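## Task

The left gripper holds a yellow sock. Attach it to an unused peg on the sock dryer so it dangles from that peg. Keep the left gripper closed on the sock the whole time until a peg has it, or it will drop. At the end the dryer must still hang from its rail, every sock already on it must still be clipped, and the gripper must have released the sock and moved away. It only counts if the peg, not the robot, is what holds things in place.

## Robot and tools

Robot: two six-joint arms, left_arm and right_arm, each with a parallel two-finger gripper. Bases in the scene frame: left_arm at (-0.002, +0.270, +0.015) m, right_arm at (+0.002, -0.306, +0.020) m, both almost unrotated. Scene frame: origin at table-top height, midway between the arms, a few cm behind the near table edge; +x points out over the table, +y toward left_arm, +z up. The names left and right do not refer to image sides. A bar under the bases and a plate behind it are fixed obstacles, up to about 3 cm above the table, with no warning on contact.

Joint order (used in every command row and every per-joint list in results): wrist roll (joint6), waist (joint1), elbow (joint3), wrist yaw (joint5), shoulder (joint2), wrist pitch (joint4), then the gripper opening. A row is 14 numbers in [-1, 1]: these 7 for left_arm, then the same 7 for right_arm, always both arms. The six joint numbers are scaled offsets, not poses: 1.0 equals 2.022 rad for wrist roll and wrist yaw, 1.202 for waist, 1.238 for elbow, 1.258 for shoulder, 2.073 for wrist pitch. Stated joint ranges (rad): waist -2.618..3.054, shoulder 0.000..3.142, elbow 0.000..3.142, wrist pitch -1.571..1.571, wrist yaw -1.571..1.571, wrist roll -2.094..2.094; true ends may differ by 0.036. The seventh number is absolute: +1 fully open, -1 closed.

Tools:
- execute_actions(actions): a list of actions; each action is a list of up to 15 rows, one per 1/30 s step, with the last row repeated to fill 15 steps. Joint offsets are from the angles at the start of that action (for the first action, the last reported angles), not from the previous row. An action asking a joint more than 0.036 rad beyond its range is rejected for both arms; a malformed action or a failing first action rejects the whole call. An empty list just returns state and images.
- move(target, speed, blocking): target is one 14-number row; joint offsets are measured from the Joint positions in the last result that showed them. All joints travel together proportionally, so the hand traces a curve; duration 0.5 to 10 s. speed 0.01 to 2 rad/s (default 0.5) for the joint with the longest way. It does not avoid obstacles or the other arm. blocking=false returns after 0.5 s; then use wait(0) to check and wait or stop before any new command.
- wait(seconds 0..10): hold last commands. stop(): brake a running move; fingers continue.
- zoom_image(camera, region [x0,y0,x1,y1], max 504x504 px) on cam_head_left, cam_head_right, cam_high, cam_low, cam_left_wrist, cam_right_wrist (all 504x504).
- read_manual(section): licence texts only.
- finished_scene(scene): ends the current scene (give its number); irreversible; reports success.

Results: a state line per arm with end_effector_position (m, scene frame; point between pads, about 1 cm behind fingertips, may be off at long reach) and end_effector_quat_wxyz. Fingers point along gripper +z and close along its y. Joint positions (rad) plus opening in metres (0.093 open to 0.000 closed), Joint velocities, Joint targets (what joints are driven toward now), joint torques, and for actions, step readings with HELD marking held-back steps. grip_measured is the finger motor on the -1..+1 scale: pads meet near -0.94, each mm of object width adds about 0.0208, offset up to 0.02 per gripper. To keep a grip, keep sending the same closing number. Lines to note: "joint command not followed" (clearance check altered targets), "joint sent to its limit", move: line with ending (done, off_target, moving, held, fault), limits=held/none and farthest joint per arm, FAULT, MOTOR HOT (from 75 °C), OVER-TEMPERATURE FAULT (90 °C stops the arm 10 s; 100 °C the arm goes limp and falls).

Motion limits: each joint's target stays within a lead of its measured angle (waist 0.202, shoulder 0.258, elbow 0.238, wrist pitch 0.573, wrist yaw and roll 0.522 rad); targets that would move the hand over 70 mm are scaled back, so big moves take several actions, and an unfinished one should be re-commanded. Friction can leave a joint up to 0.031 rad short; smaller commands may do nothing. The robot keeps holding the last command while you think.

Avoid: opening the left gripper before the sock is on a peg, pulling the dryer off its rail or dislodging clipped socks, fast or deep contacts (harder hits), arms striking or pressing each other, hitting the base fixtures, knocking rigid objects off the table, and long heavy holds that overheat motors. Occasional brief tugs on held items may occur. After clipping, open, withdraw the hand clear, then end the scene.

Each tool is called after "Call:" as name([rows], argument=value, ...), one row to a line, values as JSON.

## Session

Call:
execute_actions([
  [[0,0,0,0,0,0,-1,0,0,0,0,0,0,-1]],
])

Scene clock: 0.50 s.
left_arm: end_effector_position=(+0.2728, +0.2689, +0.3808) grip_measured=-1.000 end_effector_quat_wxyz=(+0.700, +0.109, +0.699, -0.103) | right_arm: end_effector_position=(+0.3707, -0.3205, +0.4190) grip_measured=-1.000 end_effector_quat_wxyz=(+0.704, +0.012, +0.710, +0.021)
Joint names: [wrist roll, waist, elbow, wrist yaw, shoulder, wrist pitch]
Joint positions: left_arm=[-0.012  0.368  0.782  0.748  0.688 -0.093  0.   ] | right_arm=[-0.     0.012  1.035 -0.004  1.039 -0.017  0.   ]
Joint velocities: left_arm=[-0.081 -0.017 -0.017 -0.007  0.012  0.081  0.   ] | right_arm=[-0.007 -0.002  0.012 -0.022 -0.017 -0.022  0.   ]
Joint torques (N m, as the arm reports them, + toward a larger angle): left_arm=[-0.12 -0.41  7.19  0.05 -0.24  2.33] | right_arm=[ 0.09 -0.22 10.   -0.02 -3.78  1.94]
Motor temperatures (°C, as the motors report them): left_arm=[25 27 33 27 25 30] | right_arm=[24 25 30 26 28 29]
Joint targets: left_arm=[-0.012 0.368 0.782 0.748 0.688 -0.093] | right_arm=[-0.000 0.012 1.035 -0.004 1.039 -0.017]
Step readings (joint positions):
0: left_arm=[-0.012 0.368 0.782 0.748 0.688 -0.093] | right_arm=[-0.000 0.012 1.035 -0.004 1.039 -0.017]
1: left_arm=[-0.012 0.368 0.782 0.748 0.688 -0.093] | right_arm=[-0.000 0.012 1.035 -0.004 1.039 -0.017]
2: left_arm=[-0.012 0.368 0.782 0.748 0.688 -0.093] | right_arm=[-0.000 0.012 1.035 -0.004 1.039 -0.017]
4: left_arm=[-0.012 0.368 0.782 0.748 0.688 -0.093] | right_arm=[-0.000 0.012 1.035 -0.004 1.039 -0.017]
8: left_arm=[-0.012 0.368 0.782 0.748 0.688 -0.093] | right_arm=[-0.000 0.012 1.035 -0.004 1.039 -0.017]
15: Joint positions above

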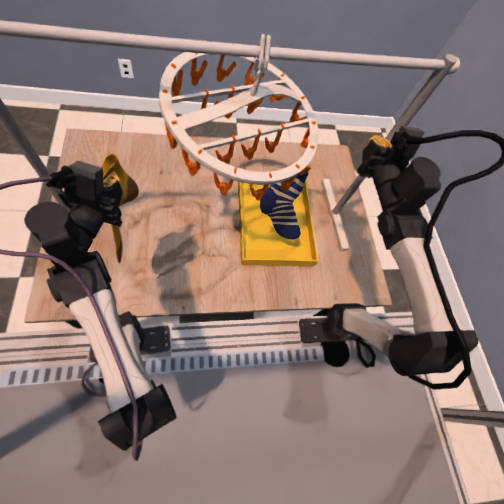

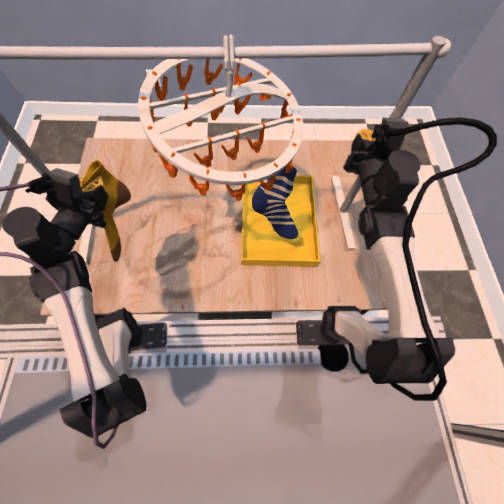

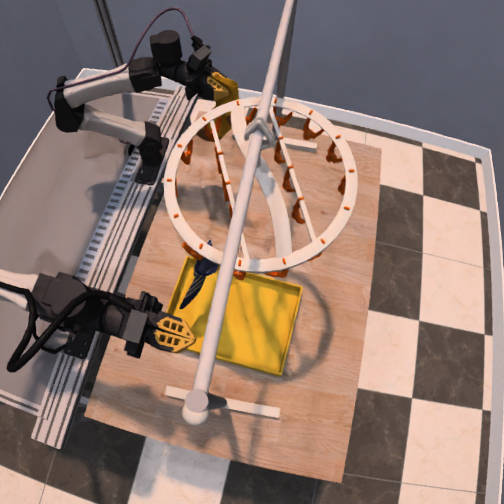

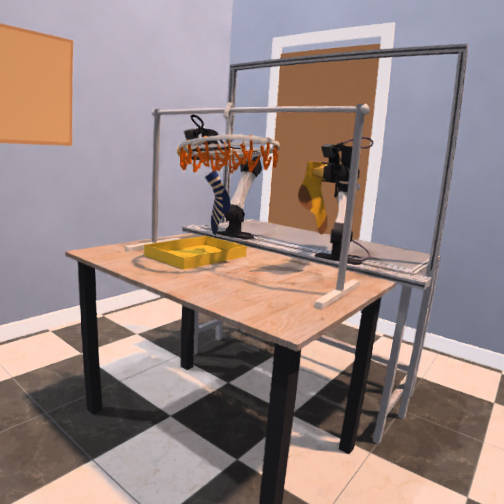

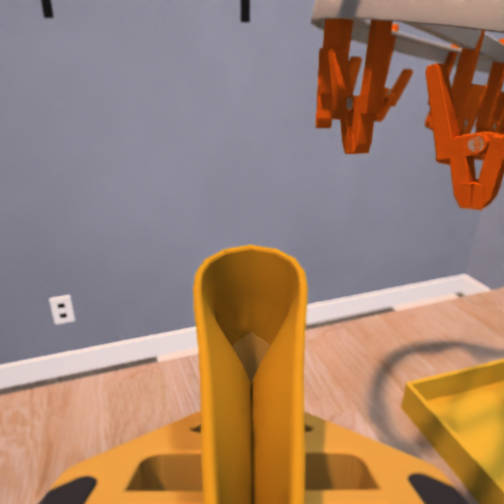

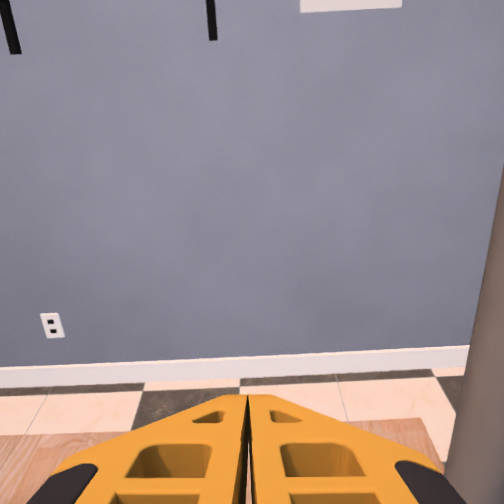

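Call:
move(target=[0,0,0,0,0,0,-1,0,0.35,-0.175,0.25,-0.205,-0.034,-1], speed=0.6)

Call:
move(target=[0,0,0,0,0,0,-1,0,0.9,0,0.3,0,0,-0.5], speed=0.6)

Scene clock: 8.43 s.
left_arm: end_effector_position=(+0.2728, +0.2689, +0.3808) grip_measured=-1.000 end_effector_quat_wxyz=(+0.700, +0.109, +0.699, -0.103) | right_arm: end_effector_position=(+0.3027, -0.2741, +0.3904) grip_measured=-1.000 end_effector_quat_wxyz=(+0.700, +0.038, +0.713, -0.015)
Joint names: [wrist roll, waist, elbow, wrist yaw, shoulder, wrist pitch]
Joint positions: left_arm=[-0.012  0.368  0.782  0.748  0.688 -0.093  0.   ] | right_arm=[-0.     0.424  0.837  0.496  0.792 -0.076  0.   ]
Joint velocities: left_arm=[-0.066 -0.012 -0.027 -0.007  0.012 -0.007  0.   ] | right_arm=[-0.037  0.007  0.007  0.007 -0.007  0.022  0.   ]
Joint torques (N m, as the arm reports them, + toward a larger angle): left_arm=[-0.12 -0.42  7.19  0.06 -0.25  2.34] | right_arm=[ 0.1   0.44  8.05  0.01 -2.3   1.78]
Motor temperatures (°C, as the motors report them): left_arm=[25 27 35 27 25 33] | right_arm=[24 25 31 26 28 32]
Joint targets: left_arm=[-0.012 0.368 0.782 0.748 0.688 -0.093] | right_arm=[-0.000 0.433 0.819 0.501 0.781 -0.088]
move: done; limits=none; left_arm: farthest joint: the waist, 0.000 radians from its target (0.000 radians at the start); right_arm: farthest joint: the elbow, 0.018 radians from its target (0.217 radians at the start)

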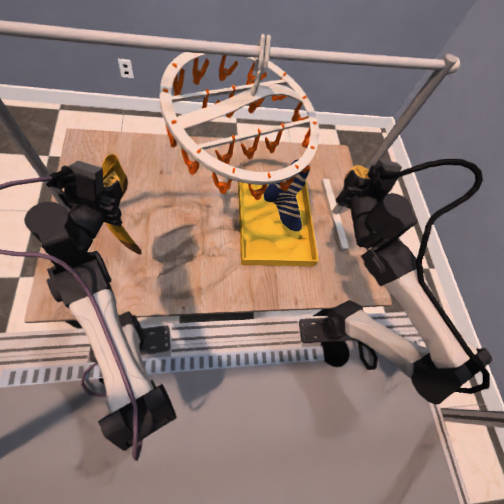

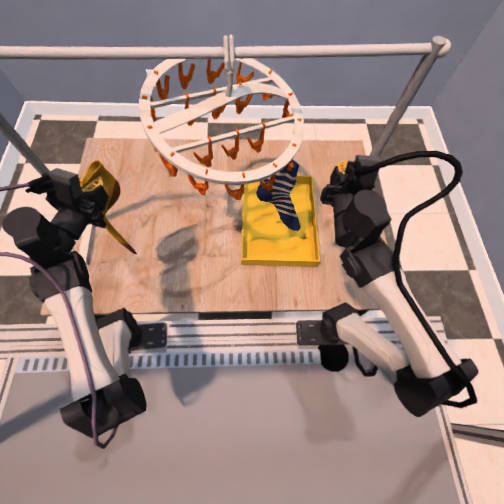

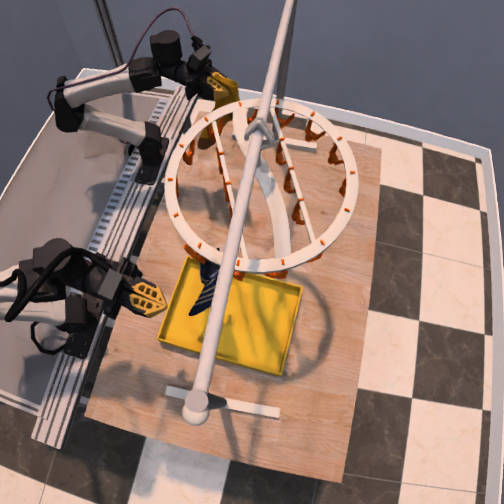

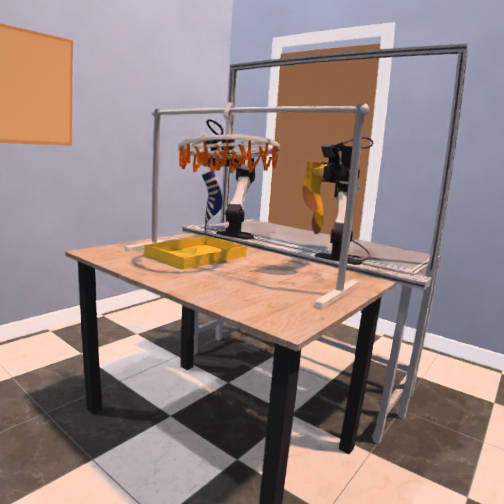

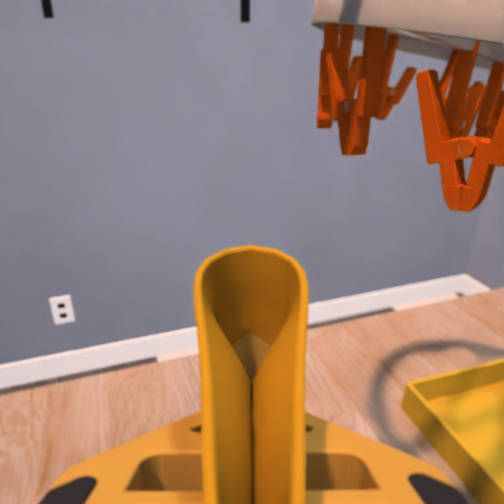

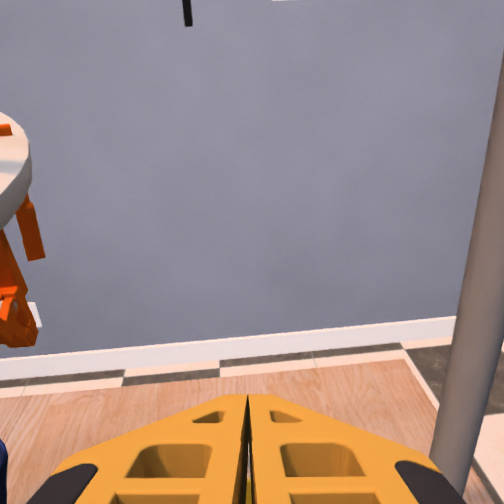

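Scene clock: 10.97 s.
left_arm: end_effector_position=(+0.2728, +0.2689, +0.3808) grip_measured=-1.000 end_effector_quat_wxyz=(+0.700, +0.109, +0.699, -0.103) | right_arm: end_effector_position=(+0.1640, -0.1076, +0.3986) grip_measured=-0.501 end_effector_quat_wxyz=(+0.697, -0.136, +0.689, +0.144)
Joint names: [wrist roll, waist, elbow, wrist yaw, shoulder, wrist pitch]
Joint positions: left_arm=[-0.012  0.368  0.782  0.748  0.688 -0.093  0.   ] | right_arm=[-0.     1.498  0.837  1.095  0.792 -0.076  0.021]
Joint velocities: left_arm=[-0.007 -0.022  0.012 -0.022 -0.007  0.037  0.   ] | right_arm=[ 0.022  0.002 -0.002  0.037 -0.022 -0.007 -0.   ]
Joint torques (N m, as the arm reports them, + toward a larger angle): left_arm=[-0.13 -0.43  7.2   0.06 -0.26  2.33] | right_arm=[ 0.11  0.29  9.39  0.04 -0.95  1.57]
Motor temperatures (°C, as the motors report them): left_arm=[25 27 35 27 25 33] | right_arm=[24 25 32 26 28 32]
Joint targets: left_arm=[-0.012 0.368 0.782 0.748 0.688 -0.093] | right_arm=[-0.000 1.506 0.837 1.102 0.792 -0.076]
move: done; limits=none; left_arm: farthest joint: the waist, 0.000 radians from its target (0.000 radians at the start); right_arm: farthest joint: the waist, 0.008 radians from its target (1.081 radians at the start)

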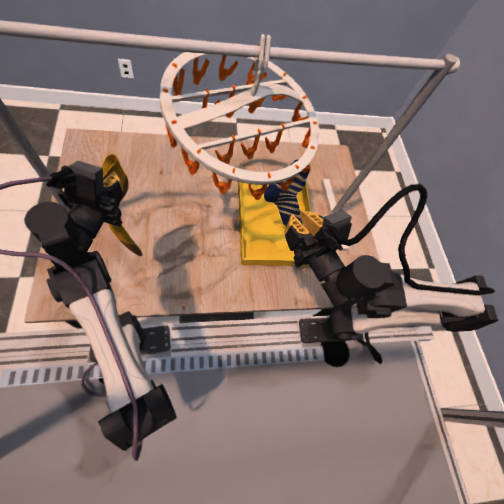

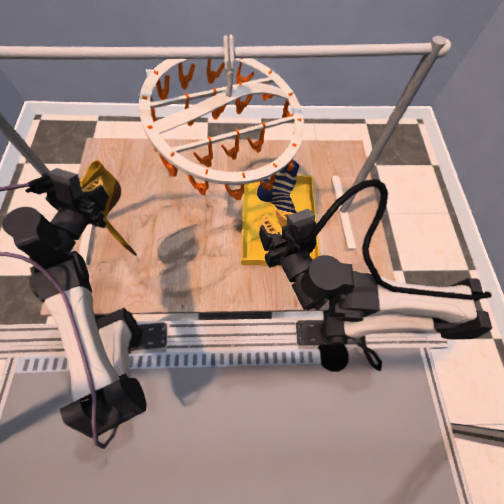

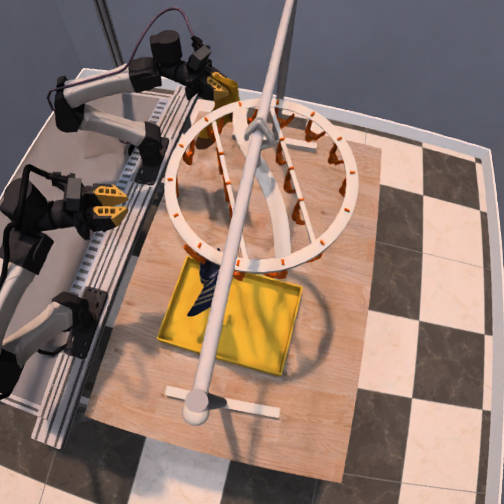

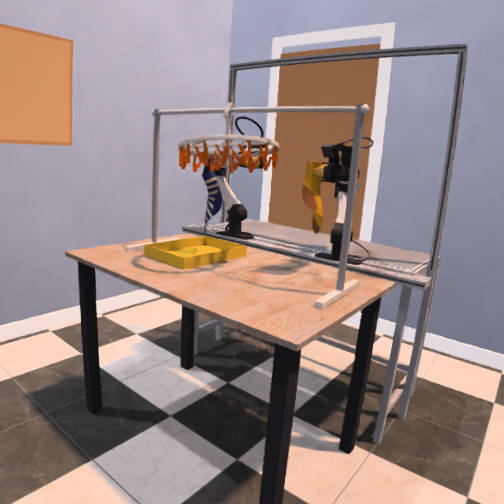

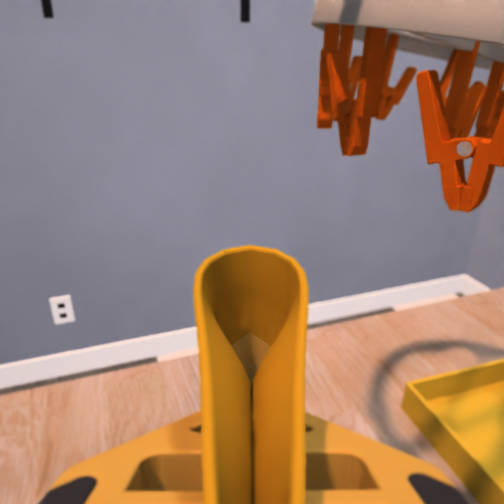

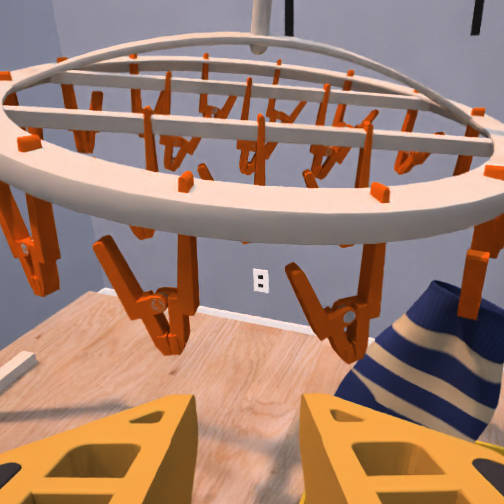

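Call:
move(target=[0,-0.39,-0.25,0.13,0.072,0.193,-1,0,-0.048,0.121,0.068,0.318,0.122,0.2], speed=0.35)

Scene clock: 23.20 s.
left_arm: end_effector_position=(+0.2399, +0.1191, +0.3029) grip_measured=-1.000 end_effector_quat_wxyz=(+0.617, +0.350, +0.617, -0.340) | right_arm: end_effector_position=(+0.1926, -0.0439, +0.3935) grip_measured=+0.198 end_effector_quat_wxyz=(+0.705, -0.077, +0.701, +0.077)
Joint names: [wrist roll, waist, elbow, wrist yaw, shoulder, wrist pitch]
Joint positions: left_arm=[-0.012 -0.093  0.487  1.005  0.762  0.286  0.   ] | right_arm=[-0.     1.449  0.967  1.227  1.176  0.164  0.055]
Joint velocities: left_arm=[-0.007  0.017 -0.012 -0.037  0.022  0.022  0.   ] | right_arm=[-0.022 -0.002 -0.002  0.007 -0.012 -0.051 -0.001]
Joint torques (N m, as the arm reports them, + toward a larger angle): left_arm=[-0.12 -1.16  6.42  0.06  0.29  2.37] | right_arm=[ 0.11 -0.94 11.42  0.04 -3.35  1.6 ]
Motor temperatures (°C, as the motors report them): left_arm=[25 27 36 27 25 35] | right_arm=[24 25 33 26 28 33]
Joint targets: left_arm=[-0.012 -0.101 0.472 1.011 0.779 0.307] | right_arm=[-0.000 1.441 0.986 1.233 1.192 0.177]
move: off_target (left_arm); limits=none; left_arm: farthest joint: the wrist pitch, 0.021 radians from its target (0.400 radians at the start); right_arm: farthest joint: the elbow, 0.020 radians from its target (0.150 radians at the start)

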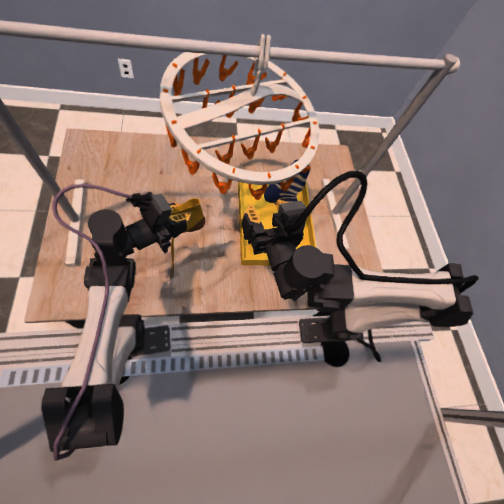

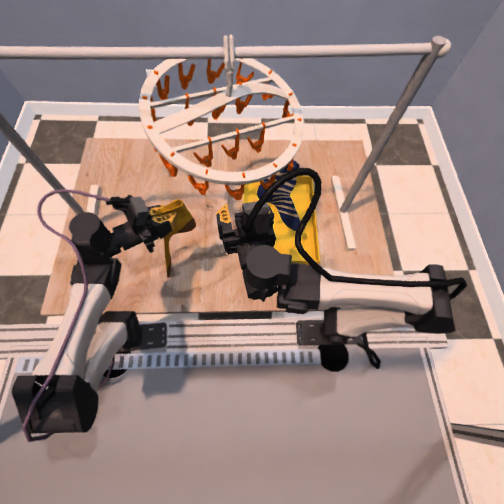

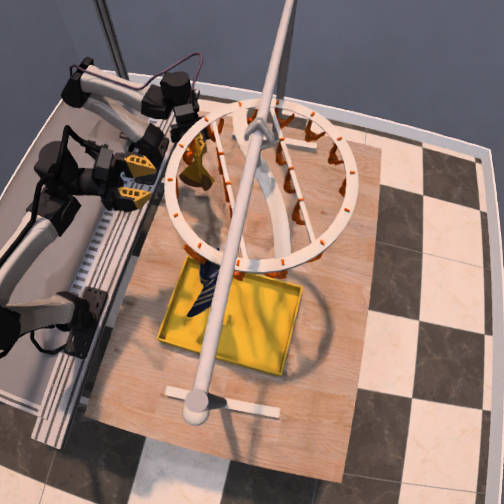

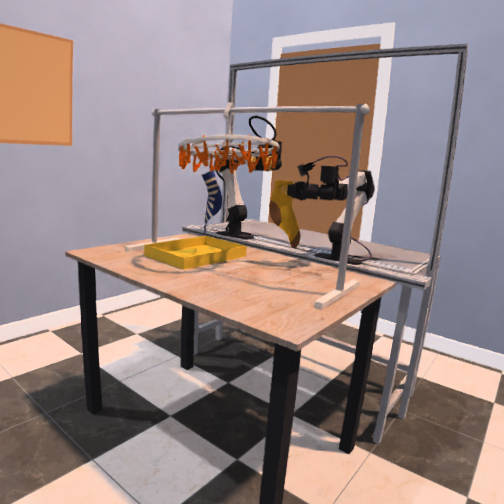

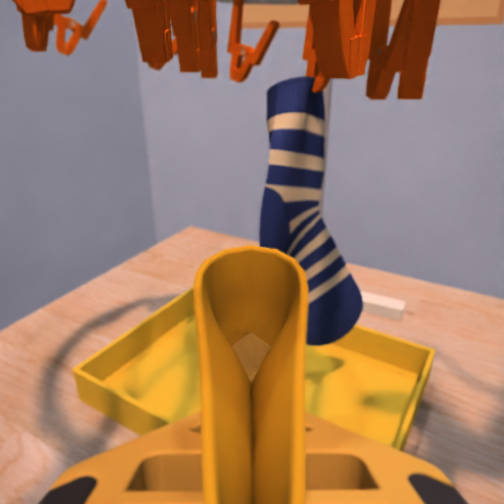

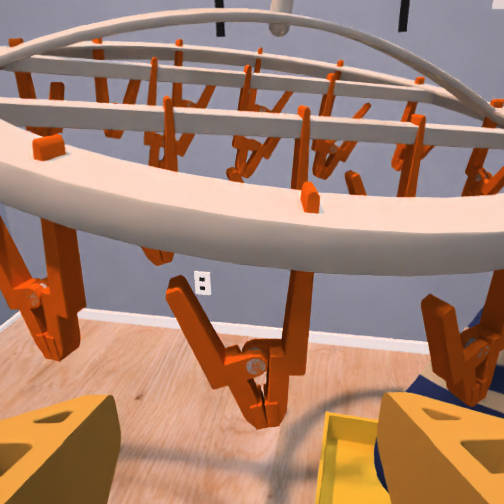

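Call:
move(target=[0,0,0,0,0,0,-1,0,-0.142,0.064,-0.087,0.082,0.019,0.2], speed=0.12)

Scene clock: 29.77 s.
left_arm: end_effector_position=(+0.2399, +0.1191, +0.3030) grip_measured=-1.000 end_effector_quat_wxyz=(+0.618, +0.350, +0.617, -0.340) | right_arm: end_effector_position=(+0.2377, -0.0324, +0.3961) grip_measured=+0.198 end_effector_quat_wxyz=(+0.703, -0.074, +0.702, +0.079)
Joint names: [wrist roll, waist, elbow, wrist yaw, shoulder, wrist pitch]
Joint positions: left_arm=[-0.012 -0.093  0.487  1.005  0.762  0.287  0.   ] | right_arm=[-0.     1.285  1.029  1.063  1.26   0.191  0.055]
Joint velocities: left_arm=[-0.022  0.002 -0.022  0.007 -0.002  0.007  0.   ] | right_arm=[-0.022 -0.007  0.002 -0.022  0.002  0.007 -0.   ]
Joint torques (N m, as the arm reports them, + toward a larger angle): left_arm=[-0.13 -0.44  7.41  0.04 -0.94  2.13] | right_arm=[ 0.1  -0.84 11.48 -0.1  -4.05  1.7 ]
Motor temperatures (°C, as the motors report them): left_arm=[25 27 37 27 25 36] | right_arm=[24 25 35 26 28 33]
Joint targets: left_arm=[-0.012 -0.093 0.487 1.005 0.762 0.286] | right_arm=[-0.000 1.278 1.047 1.051 1.279 0.203]
move: done; limits=none; left_arm: farthest joint: the wrist pitch, 0.001 radians from its target (0.001 radians at the start); right_arm: farthest joint: the shoulder, 0.019 radians from its target (0.103 radians at the start)

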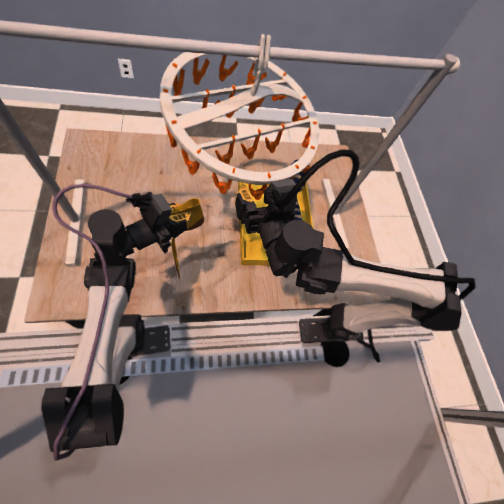

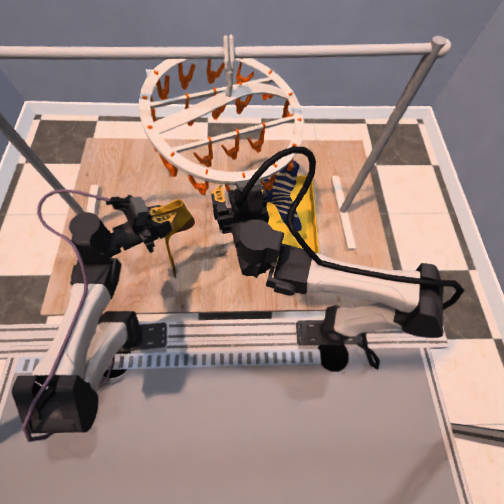

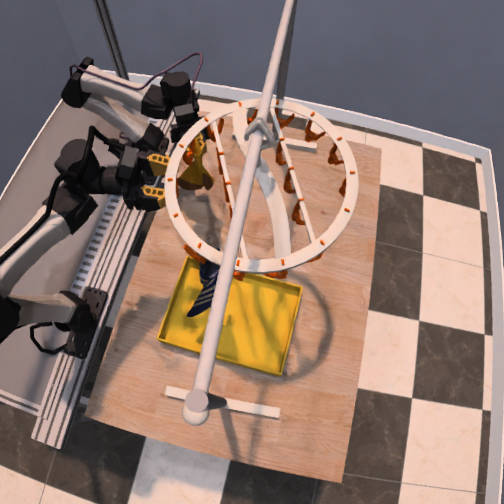

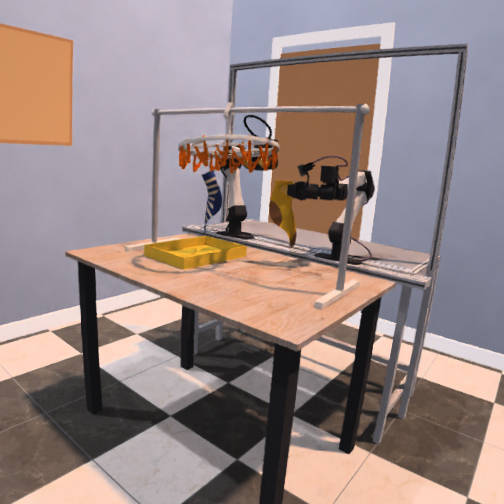

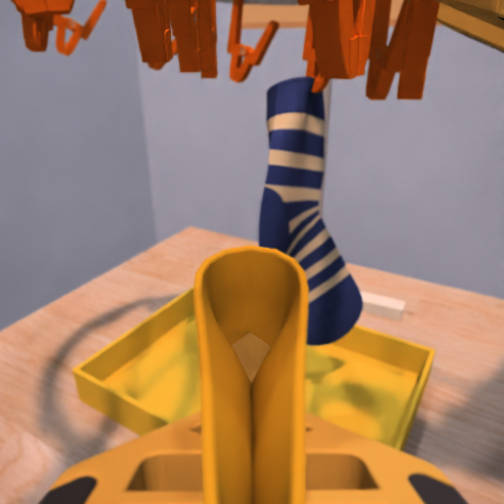

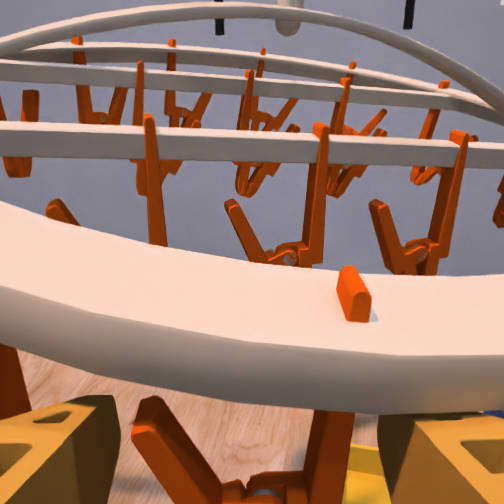

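Call:
execute_actions([
  [[0,0,0,0,0,0,-1,0,0,0,0,0,0,0.1],[0,0,0,0,0,0,-1,0,0,0,0,0,0,0.03],[0,0,0,0,0,0,-1,0,0,0,0,0,0,-0.02],[0,0,0,0,0,0,-1,0,0,0,0,0,0,-0.06],[0,0,0,0,0,0,-1,0,0,0,0,0,0,-0.1],[0,0,0,0,0,0,-1,0,0,0,0,0,0,-0.14],[0,0,0,0,0,0,-1,0,0,0,0,0,0,-0.18],[0,0,0,0,0,0,-1,0,0,0,0,0,0,-0.22],[0,0,0,0,0,0,-1,0,0,0,0,0,0,-0.26],[0,0,0,0,0,0,-1,0,0,0,0,0,0,-0.3],[0,0,0,0,0,0,-1,0,0,0,0,0,0,-0.33],[0,0,0,0,0,0,-1,0,0,0,0,0,0,-0.36],[0,0,0,0,0,0,-1,0,0,0,0,0,0,-0.39],[0,0,0,0,0,0,-1,0,0,0,0,0,0,-0.42],[0,0,0,0,0,0,-1,0,0,0,0,0,0,-0.45]],
])

Call:
move(target=[0,-0.563,0.099,-0.334,0.168,0.056,-1,0,0,0,0,0,0,-0.45], speed=0.35)

Call:
zoom_image(camera="cam_low", region=[215,145,295,205])

Scene clock: 38.10 s.
left_arm: end_effector_position=(+0.2399, +0.1191, +0.3030) grip_measured=-1.000 end_effector_quat_wxyz=(+0.618, +0.350, +0.617, -0.340) | right_arm: end_effector_position=(+0.2377, -0.0325, +0.3962) grip_measured=-0.424 end_effector_quat_wxyz=(+0.703, -0.073, +0.703, +0.080)
Joint names: [wrist roll, waist, elbow, wrist yaw, shoulder, wrist pitch]
Joint positions: left_arm=[-0.012 -0.093  0.487  1.005  0.762  0.287  0.   ] | right_arm=[0.003 1.285 1.029 1.064 1.26  0.191 0.025]
Joint velocities: left_arm=[-0.022 -0.022  0.007  0.066 -0.012 -0.037  0.   ] | right_arm=[ 0.007 -0.012  0.002 -0.022  0.002  0.007 -0.026]
Joint torques (N m, as the arm reports them, + toward a larger angle): left_arm=[-0.12 -0.42  7.41  0.05 -0.99  2.14] | right_arm=[ 0.06 -0.33  9.81 -0.02 -5.91  1.58]
Motor temperatures (°C, as the motors report them): left_arm=[25 27 38 27 25 36] | right_arm=[24 25 36 26 28 34]
Joint targets: left_arm=[-0.012 -0.093 0.487 1.005 0.762 0.287] | right_arm=[-0.000 1.285 1.029 1.063 1.260 0.191]
Step readings (joint positions):
0: left_arm=[-0.012 -0.093 0.487 1.005 0.762 0.287] | right_arm=[-0.000 1.285 1.029 1.063 1.260 0.191]
1: left_arm=[-0.012 -0.093 0.487 1.005 0.762 0.287] | right_arm=[-0.000 1.285 1.029 1.063 1.260 0.191]
2: left_arm=[-0.012 -0.093 0.487 1.005 0.762 0.287] | right_arm=[-0.000 1.285 1.029 1.063 1.260 0.191]
4: left_arm=[-0.012 -0.093 0.487 1.005 0.762 0.287] | right_arm=[-0.000 1.285 1.029 1.063 1.260 0.191]
8: left_arm=[-0.012 -0.093 0.487 1.005 0.762 0.287] | right_arm=[0.001 1.285 1.029 1.063 1.260 0.191]
15: Joint positions above

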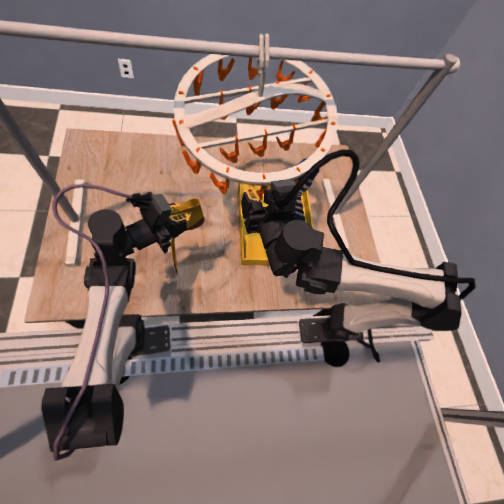

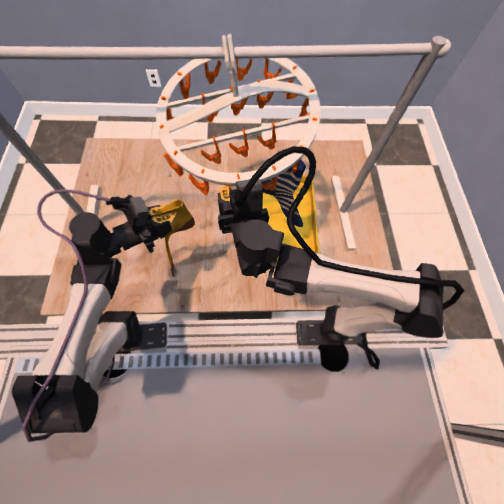

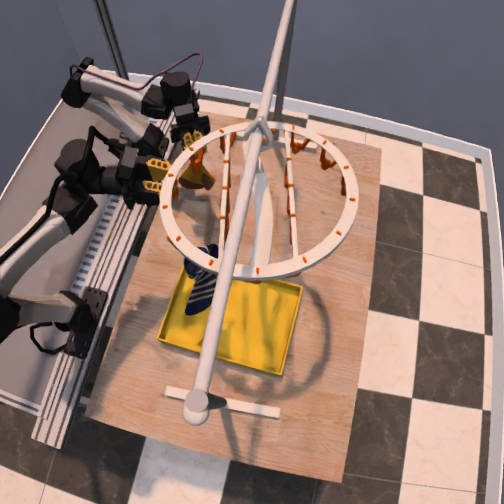

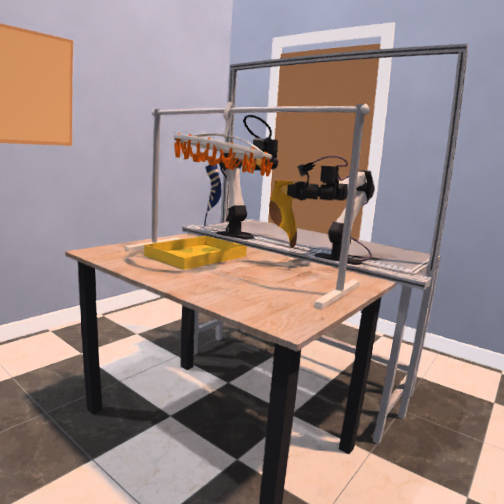

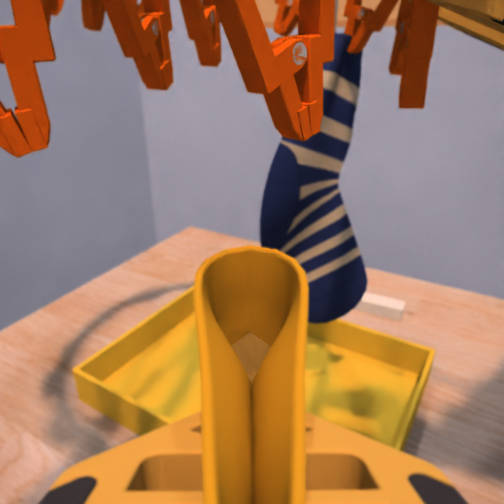

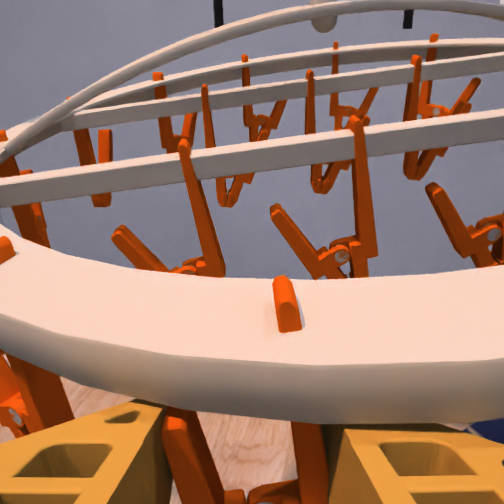

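Scene clock: 40.77 s.
left_arm: end_effector_position=(+0.2334, -0.0002, +0.3104) grip_measured=-1.000 end_effector_quat_wxyz=(+0.617, +0.348, +0.617, -0.343) | right_arm: end_effector_position=(+0.2377, -0.0325, +0.3962) grip_measured=-0.435 end_effector_quat_wxyz=(+0.703, -0.072, +0.703, +0.081)
Joint names: [wrist roll, waist, elbow, wrist yaw, shoulder, wrist pitch]
Joint positions: left_arm=[-0.012 -0.763  0.586  0.338  0.956  0.379  0.   ] | right_arm=[0.005 1.285 1.029 1.064 1.26  0.191 0.024]
Joint velocities: left_arm=[-0.11  -0.017  0.002 -0.007 -0.002  0.022  0.   ] | right_arm=[ 0.081 -0.007  0.002 -0.037  0.012  0.007 -0.   ]
Joint torques (N m, as the arm reports them, + toward a larger angle): left_arm=[-0.13 -1.09  9.18 -0.02 -1.39  2.83] | right_arm=[ 0.08 -0.24  9.87 -0.02 -5.84  1.6 ]
Motor temperatures (°C, as the motors report them): left_arm=[25 27 39 27 25 36] | right_arm=[24 25 36 26 28 34]
Joint targets: left_arm=[-0.012 -0.770 0.610 0.330 0.973 0.403] | right_arm=[0.003 1.285 1.029 1.064 1.260 0.191]
move: off_target (left_arm); limits=none; left_arm: farthest joint: the wrist pitch, 0.024 radians from its target (0.116 radians at the start); right_arm: farthest joint: the wrist roll, 0.002 radians from its target (0.000 radians at the start)

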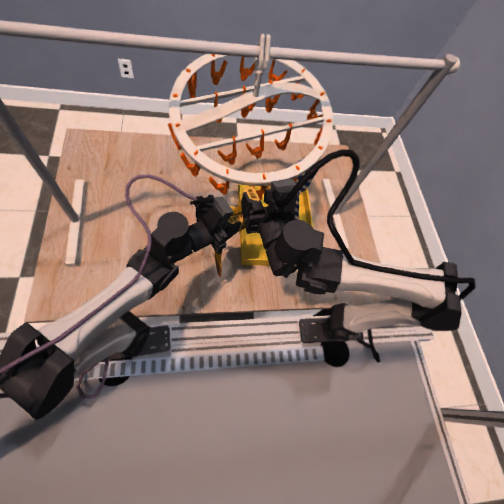

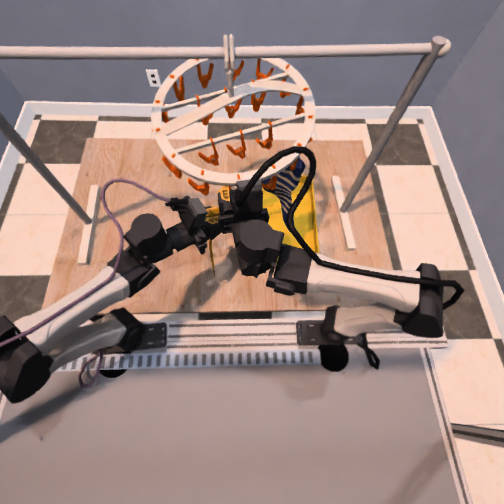

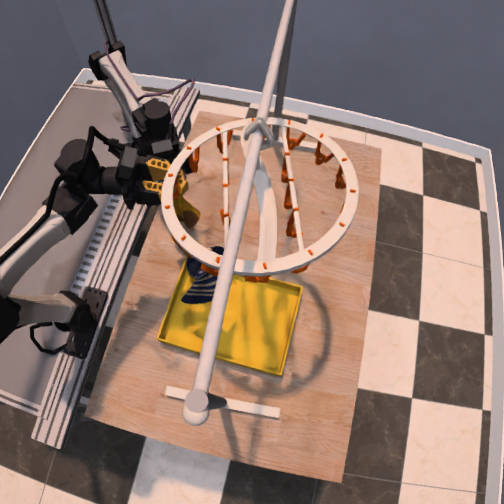

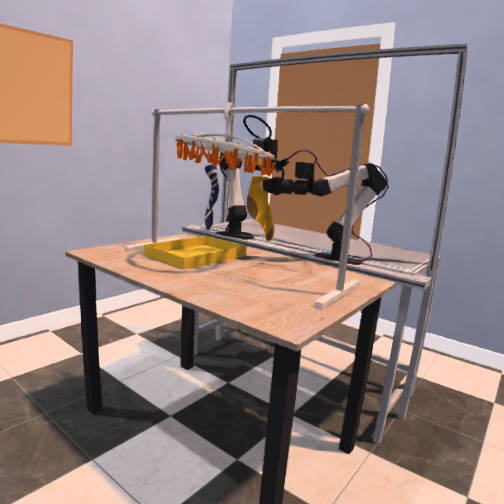

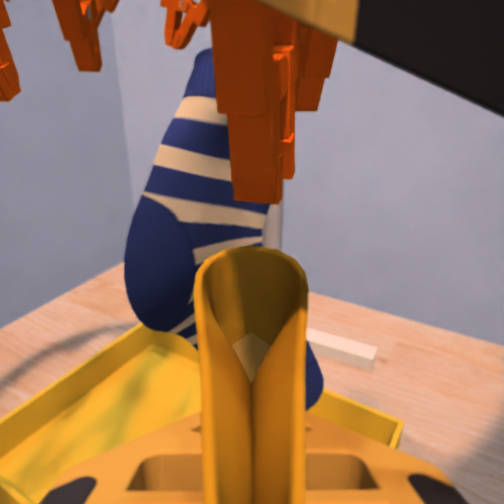

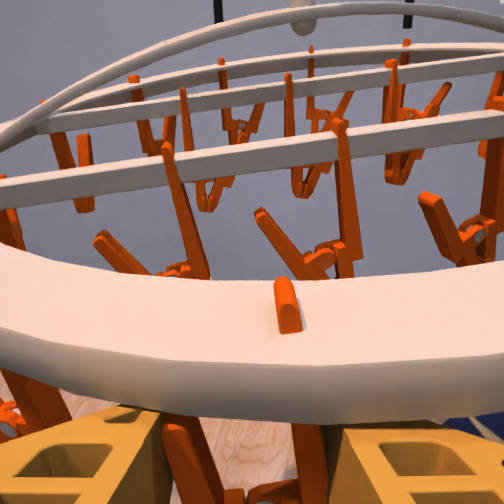

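Region (215, 145, 295, 205) of cam_low's 504x504 image, scaled by 6.300, with more detail than that image has; it fills the top 378 rows of this view, and the rest is white.

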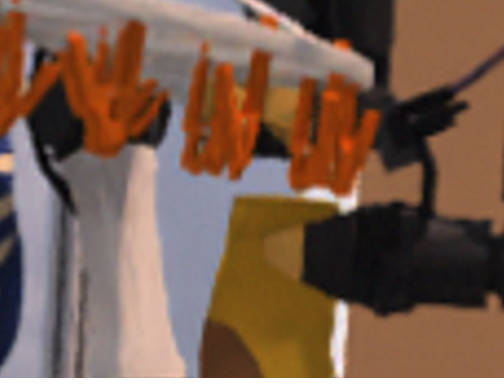

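Call:
move(target=[0,-0.013,0.046,0,0.046,0,-1,0,0,0,0,0,0,-0.45], speed=0.06)

Call:
zoom_image(camera="cam_low", region=[215,145,295,205])

Scene clock: 46.10 s.
left_arm: end_effector_position=(+0.2384, -0.0075, +0.3127) grip_measured=-1.000 end_effector_quat_wxyz=(+0.613, +0.350, +0.619, -0.344) | right_arm: end_effector_position=(+0.2377, -0.0325, +0.3962) grip_measured=-0.435 end_effector_quat_wxyz=(+0.703, -0.072, +0.703, +0.081)
Joint names: [wrist roll, waist, elbow, wrist yaw, shoulder, wrist pitch]
Joint positions: left_arm=[-0.012 -0.77   0.62   0.337  0.998  0.379  0.   ] | right_arm=[0.005 1.285 1.029 1.064 1.26  0.191 0.024]
Joint velocities: left_arm=[ 0.007  0.002  0.032 -0.022  0.002  0.007  0.   ] | right_arm=[-0.037  0.002  0.002 -0.007  0.007 -0.037 -0.001]
Joint torques (N m, as the arm reports them, + toward a larger angle): left_arm=[-0.12 -1.12  9.14  0.06 -1.66  2.54] | right_arm=[ 0.12 -0.28  9.79 -0.01 -5.83  1.61]
Motor temperatures (°C, as the motors report them): left_arm=[25 27 40 27 25 37] | right_arm=[24 25 36 26 28 34]
Joint targets: left_arm=[-0.012 -0.778 0.643 0.337 1.015 0.379] | right_arm=[0.005 1.285 1.029 1.064 1.260 0.191]
move: off_target (left_arm); limits=none; left_arm: farthest joint: the elbow, 0.023 radians from its target (0.057 radians at the start); right_arm: farthest joint: the waist, 0.000 radians from its target (0.000 radians at the start)

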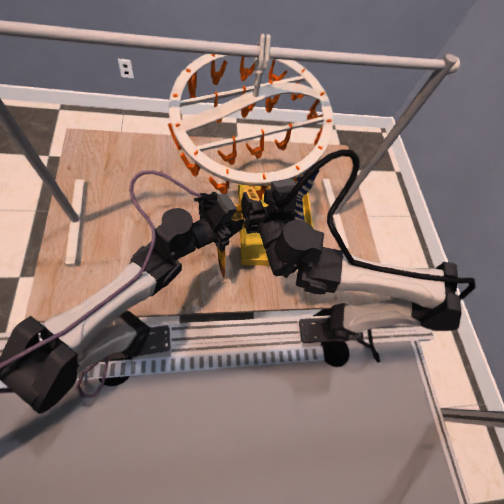

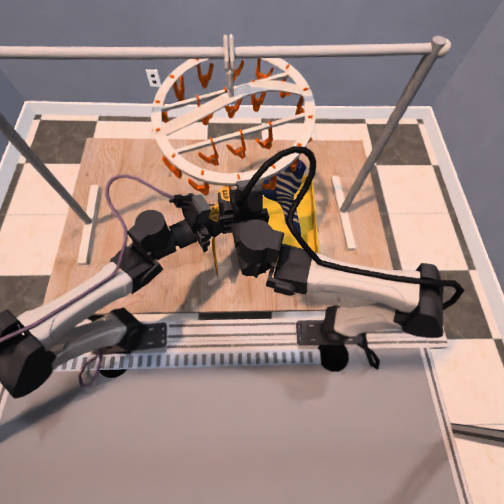

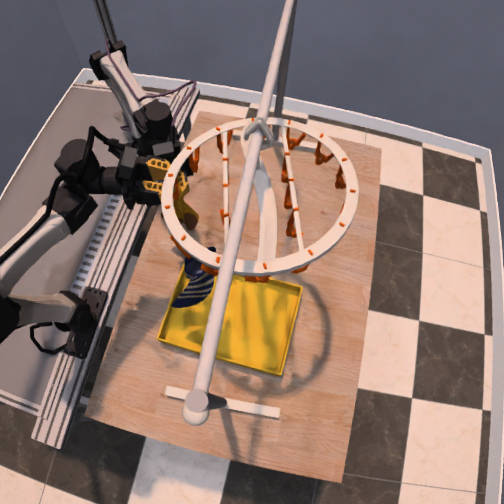

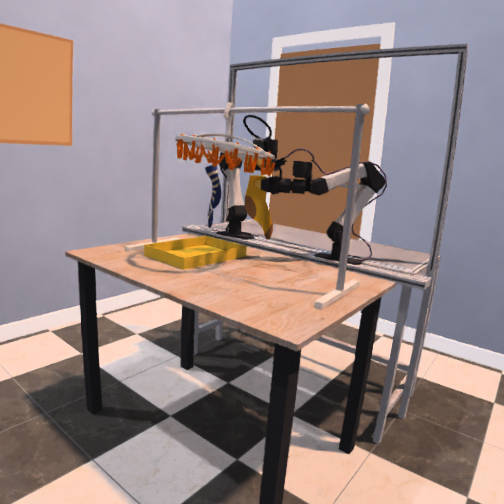

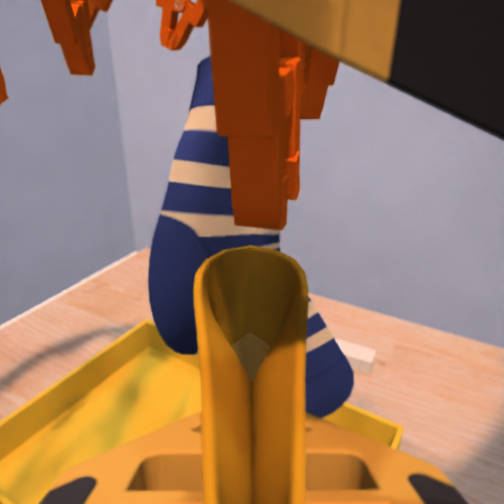

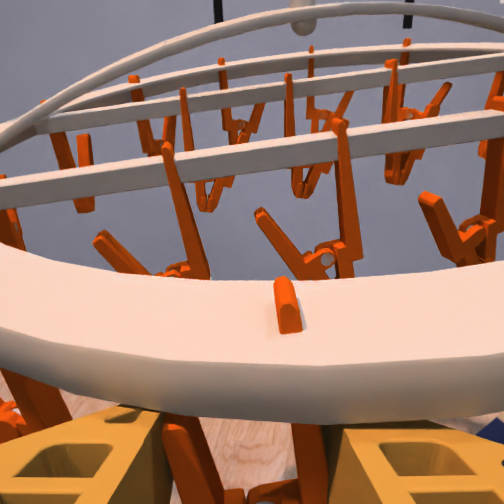

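Region (215, 145, 295, 205) of cam_low's 504x504 image, scaled by 6.300, with more detail than that image has; it fills the top 378 rows of this view, and the rest is white.

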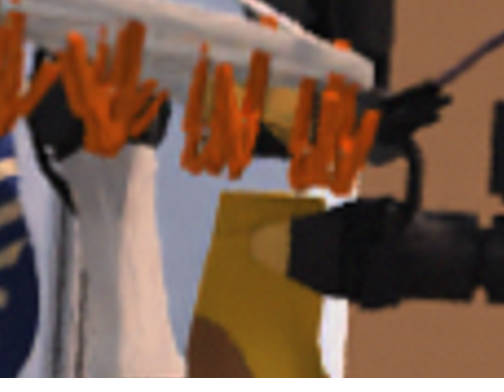

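Call:
move(target=[0,0,0.042,0,0,0,-1,0,0,0,0,0,0,-0.45], speed=0.04)

Scene clock: 51.07 s.
left_arm: end_effector_position=(+0.2389, -0.0083, +0.3264) grip_measured=-1.000 end_effector_quat_wxyz=(+0.622, +0.349, +0.609, -0.346) | right_arm: end_effector_position=(+0.2377, -0.0325, +0.3962) grip_measured=-0.435 end_effector_quat_wxyz=(+0.703, -0.072, +0.703, +0.081)
Joint names: [wrist roll, waist, elbow, wrist yaw, shoulder, wrist pitch]
Joint positions: left_arm=[-0.012 -0.77   0.649  0.337  0.998  0.378  0.   ] | right_arm=[0.005 1.285 1.029 1.064 1.26  0.191 0.024]
Joint velocities: left_arm=[ 0.007 -0.027 -0.002 -0.007  0.002  0.022  0.   ] | right_arm=[-0.022 -0.012  0.002 -0.095 -0.002 -0.022 -0.001]
Joint torques (N m, as the arm reports them, + toward a larger angle): left_arm=[-0.13 -0.47  9.24  0.06 -2.87  2.51] | right_arm=[ 0.1  -0.3   9.82 -0.02 -5.85  1.59]
Motor temperatures (°C, as the motors report them): left_arm=[25 27 41 27 25 38] | right_arm=[24 25 37 26 29 34]
Joint targets: left_arm=[-0.012 -0.770 0.672 0.337 0.998 0.379] | right_arm=[0.005 1.285 1.029 1.064 1.260 0.191]
move: off_target (left_arm); limits=none; left_arm: farthest joint: the elbow, 0.023 radians from its target (0.052 radians at the start); right_arm: farthest joint: the waist, 0.000 radians from its target (0.000 radians at the start)

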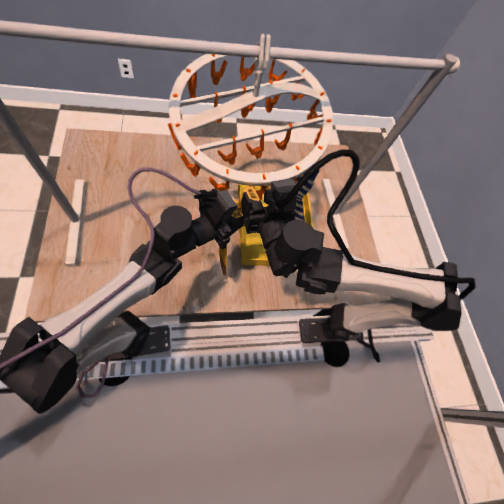

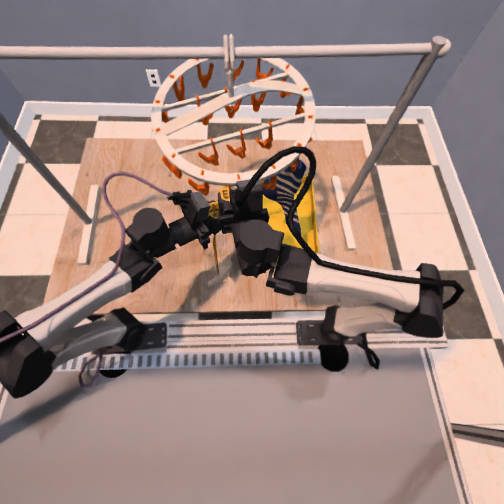

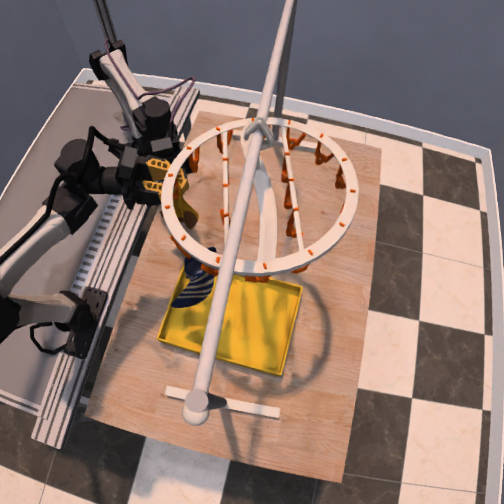

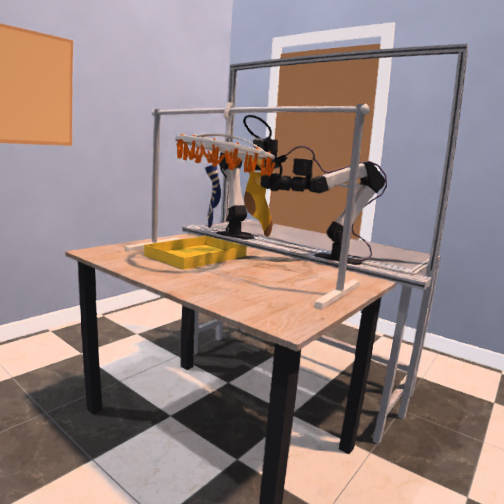

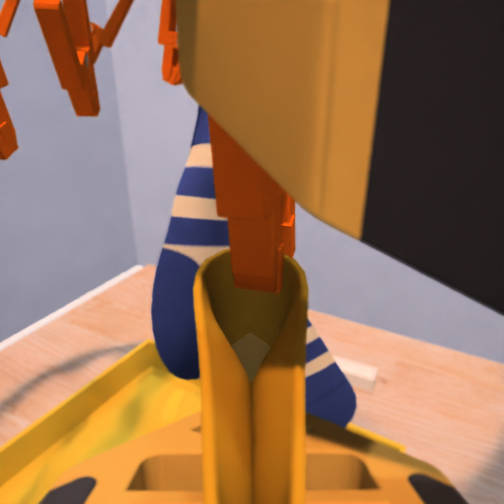

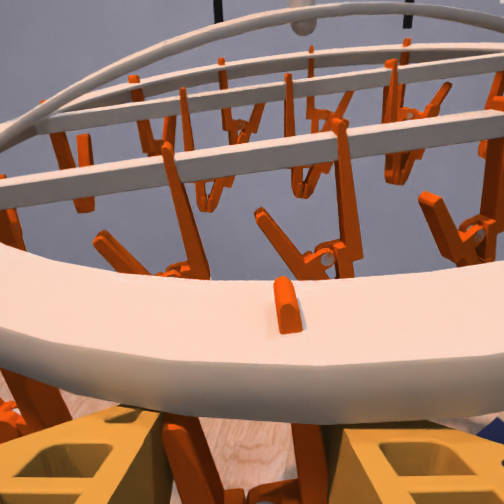

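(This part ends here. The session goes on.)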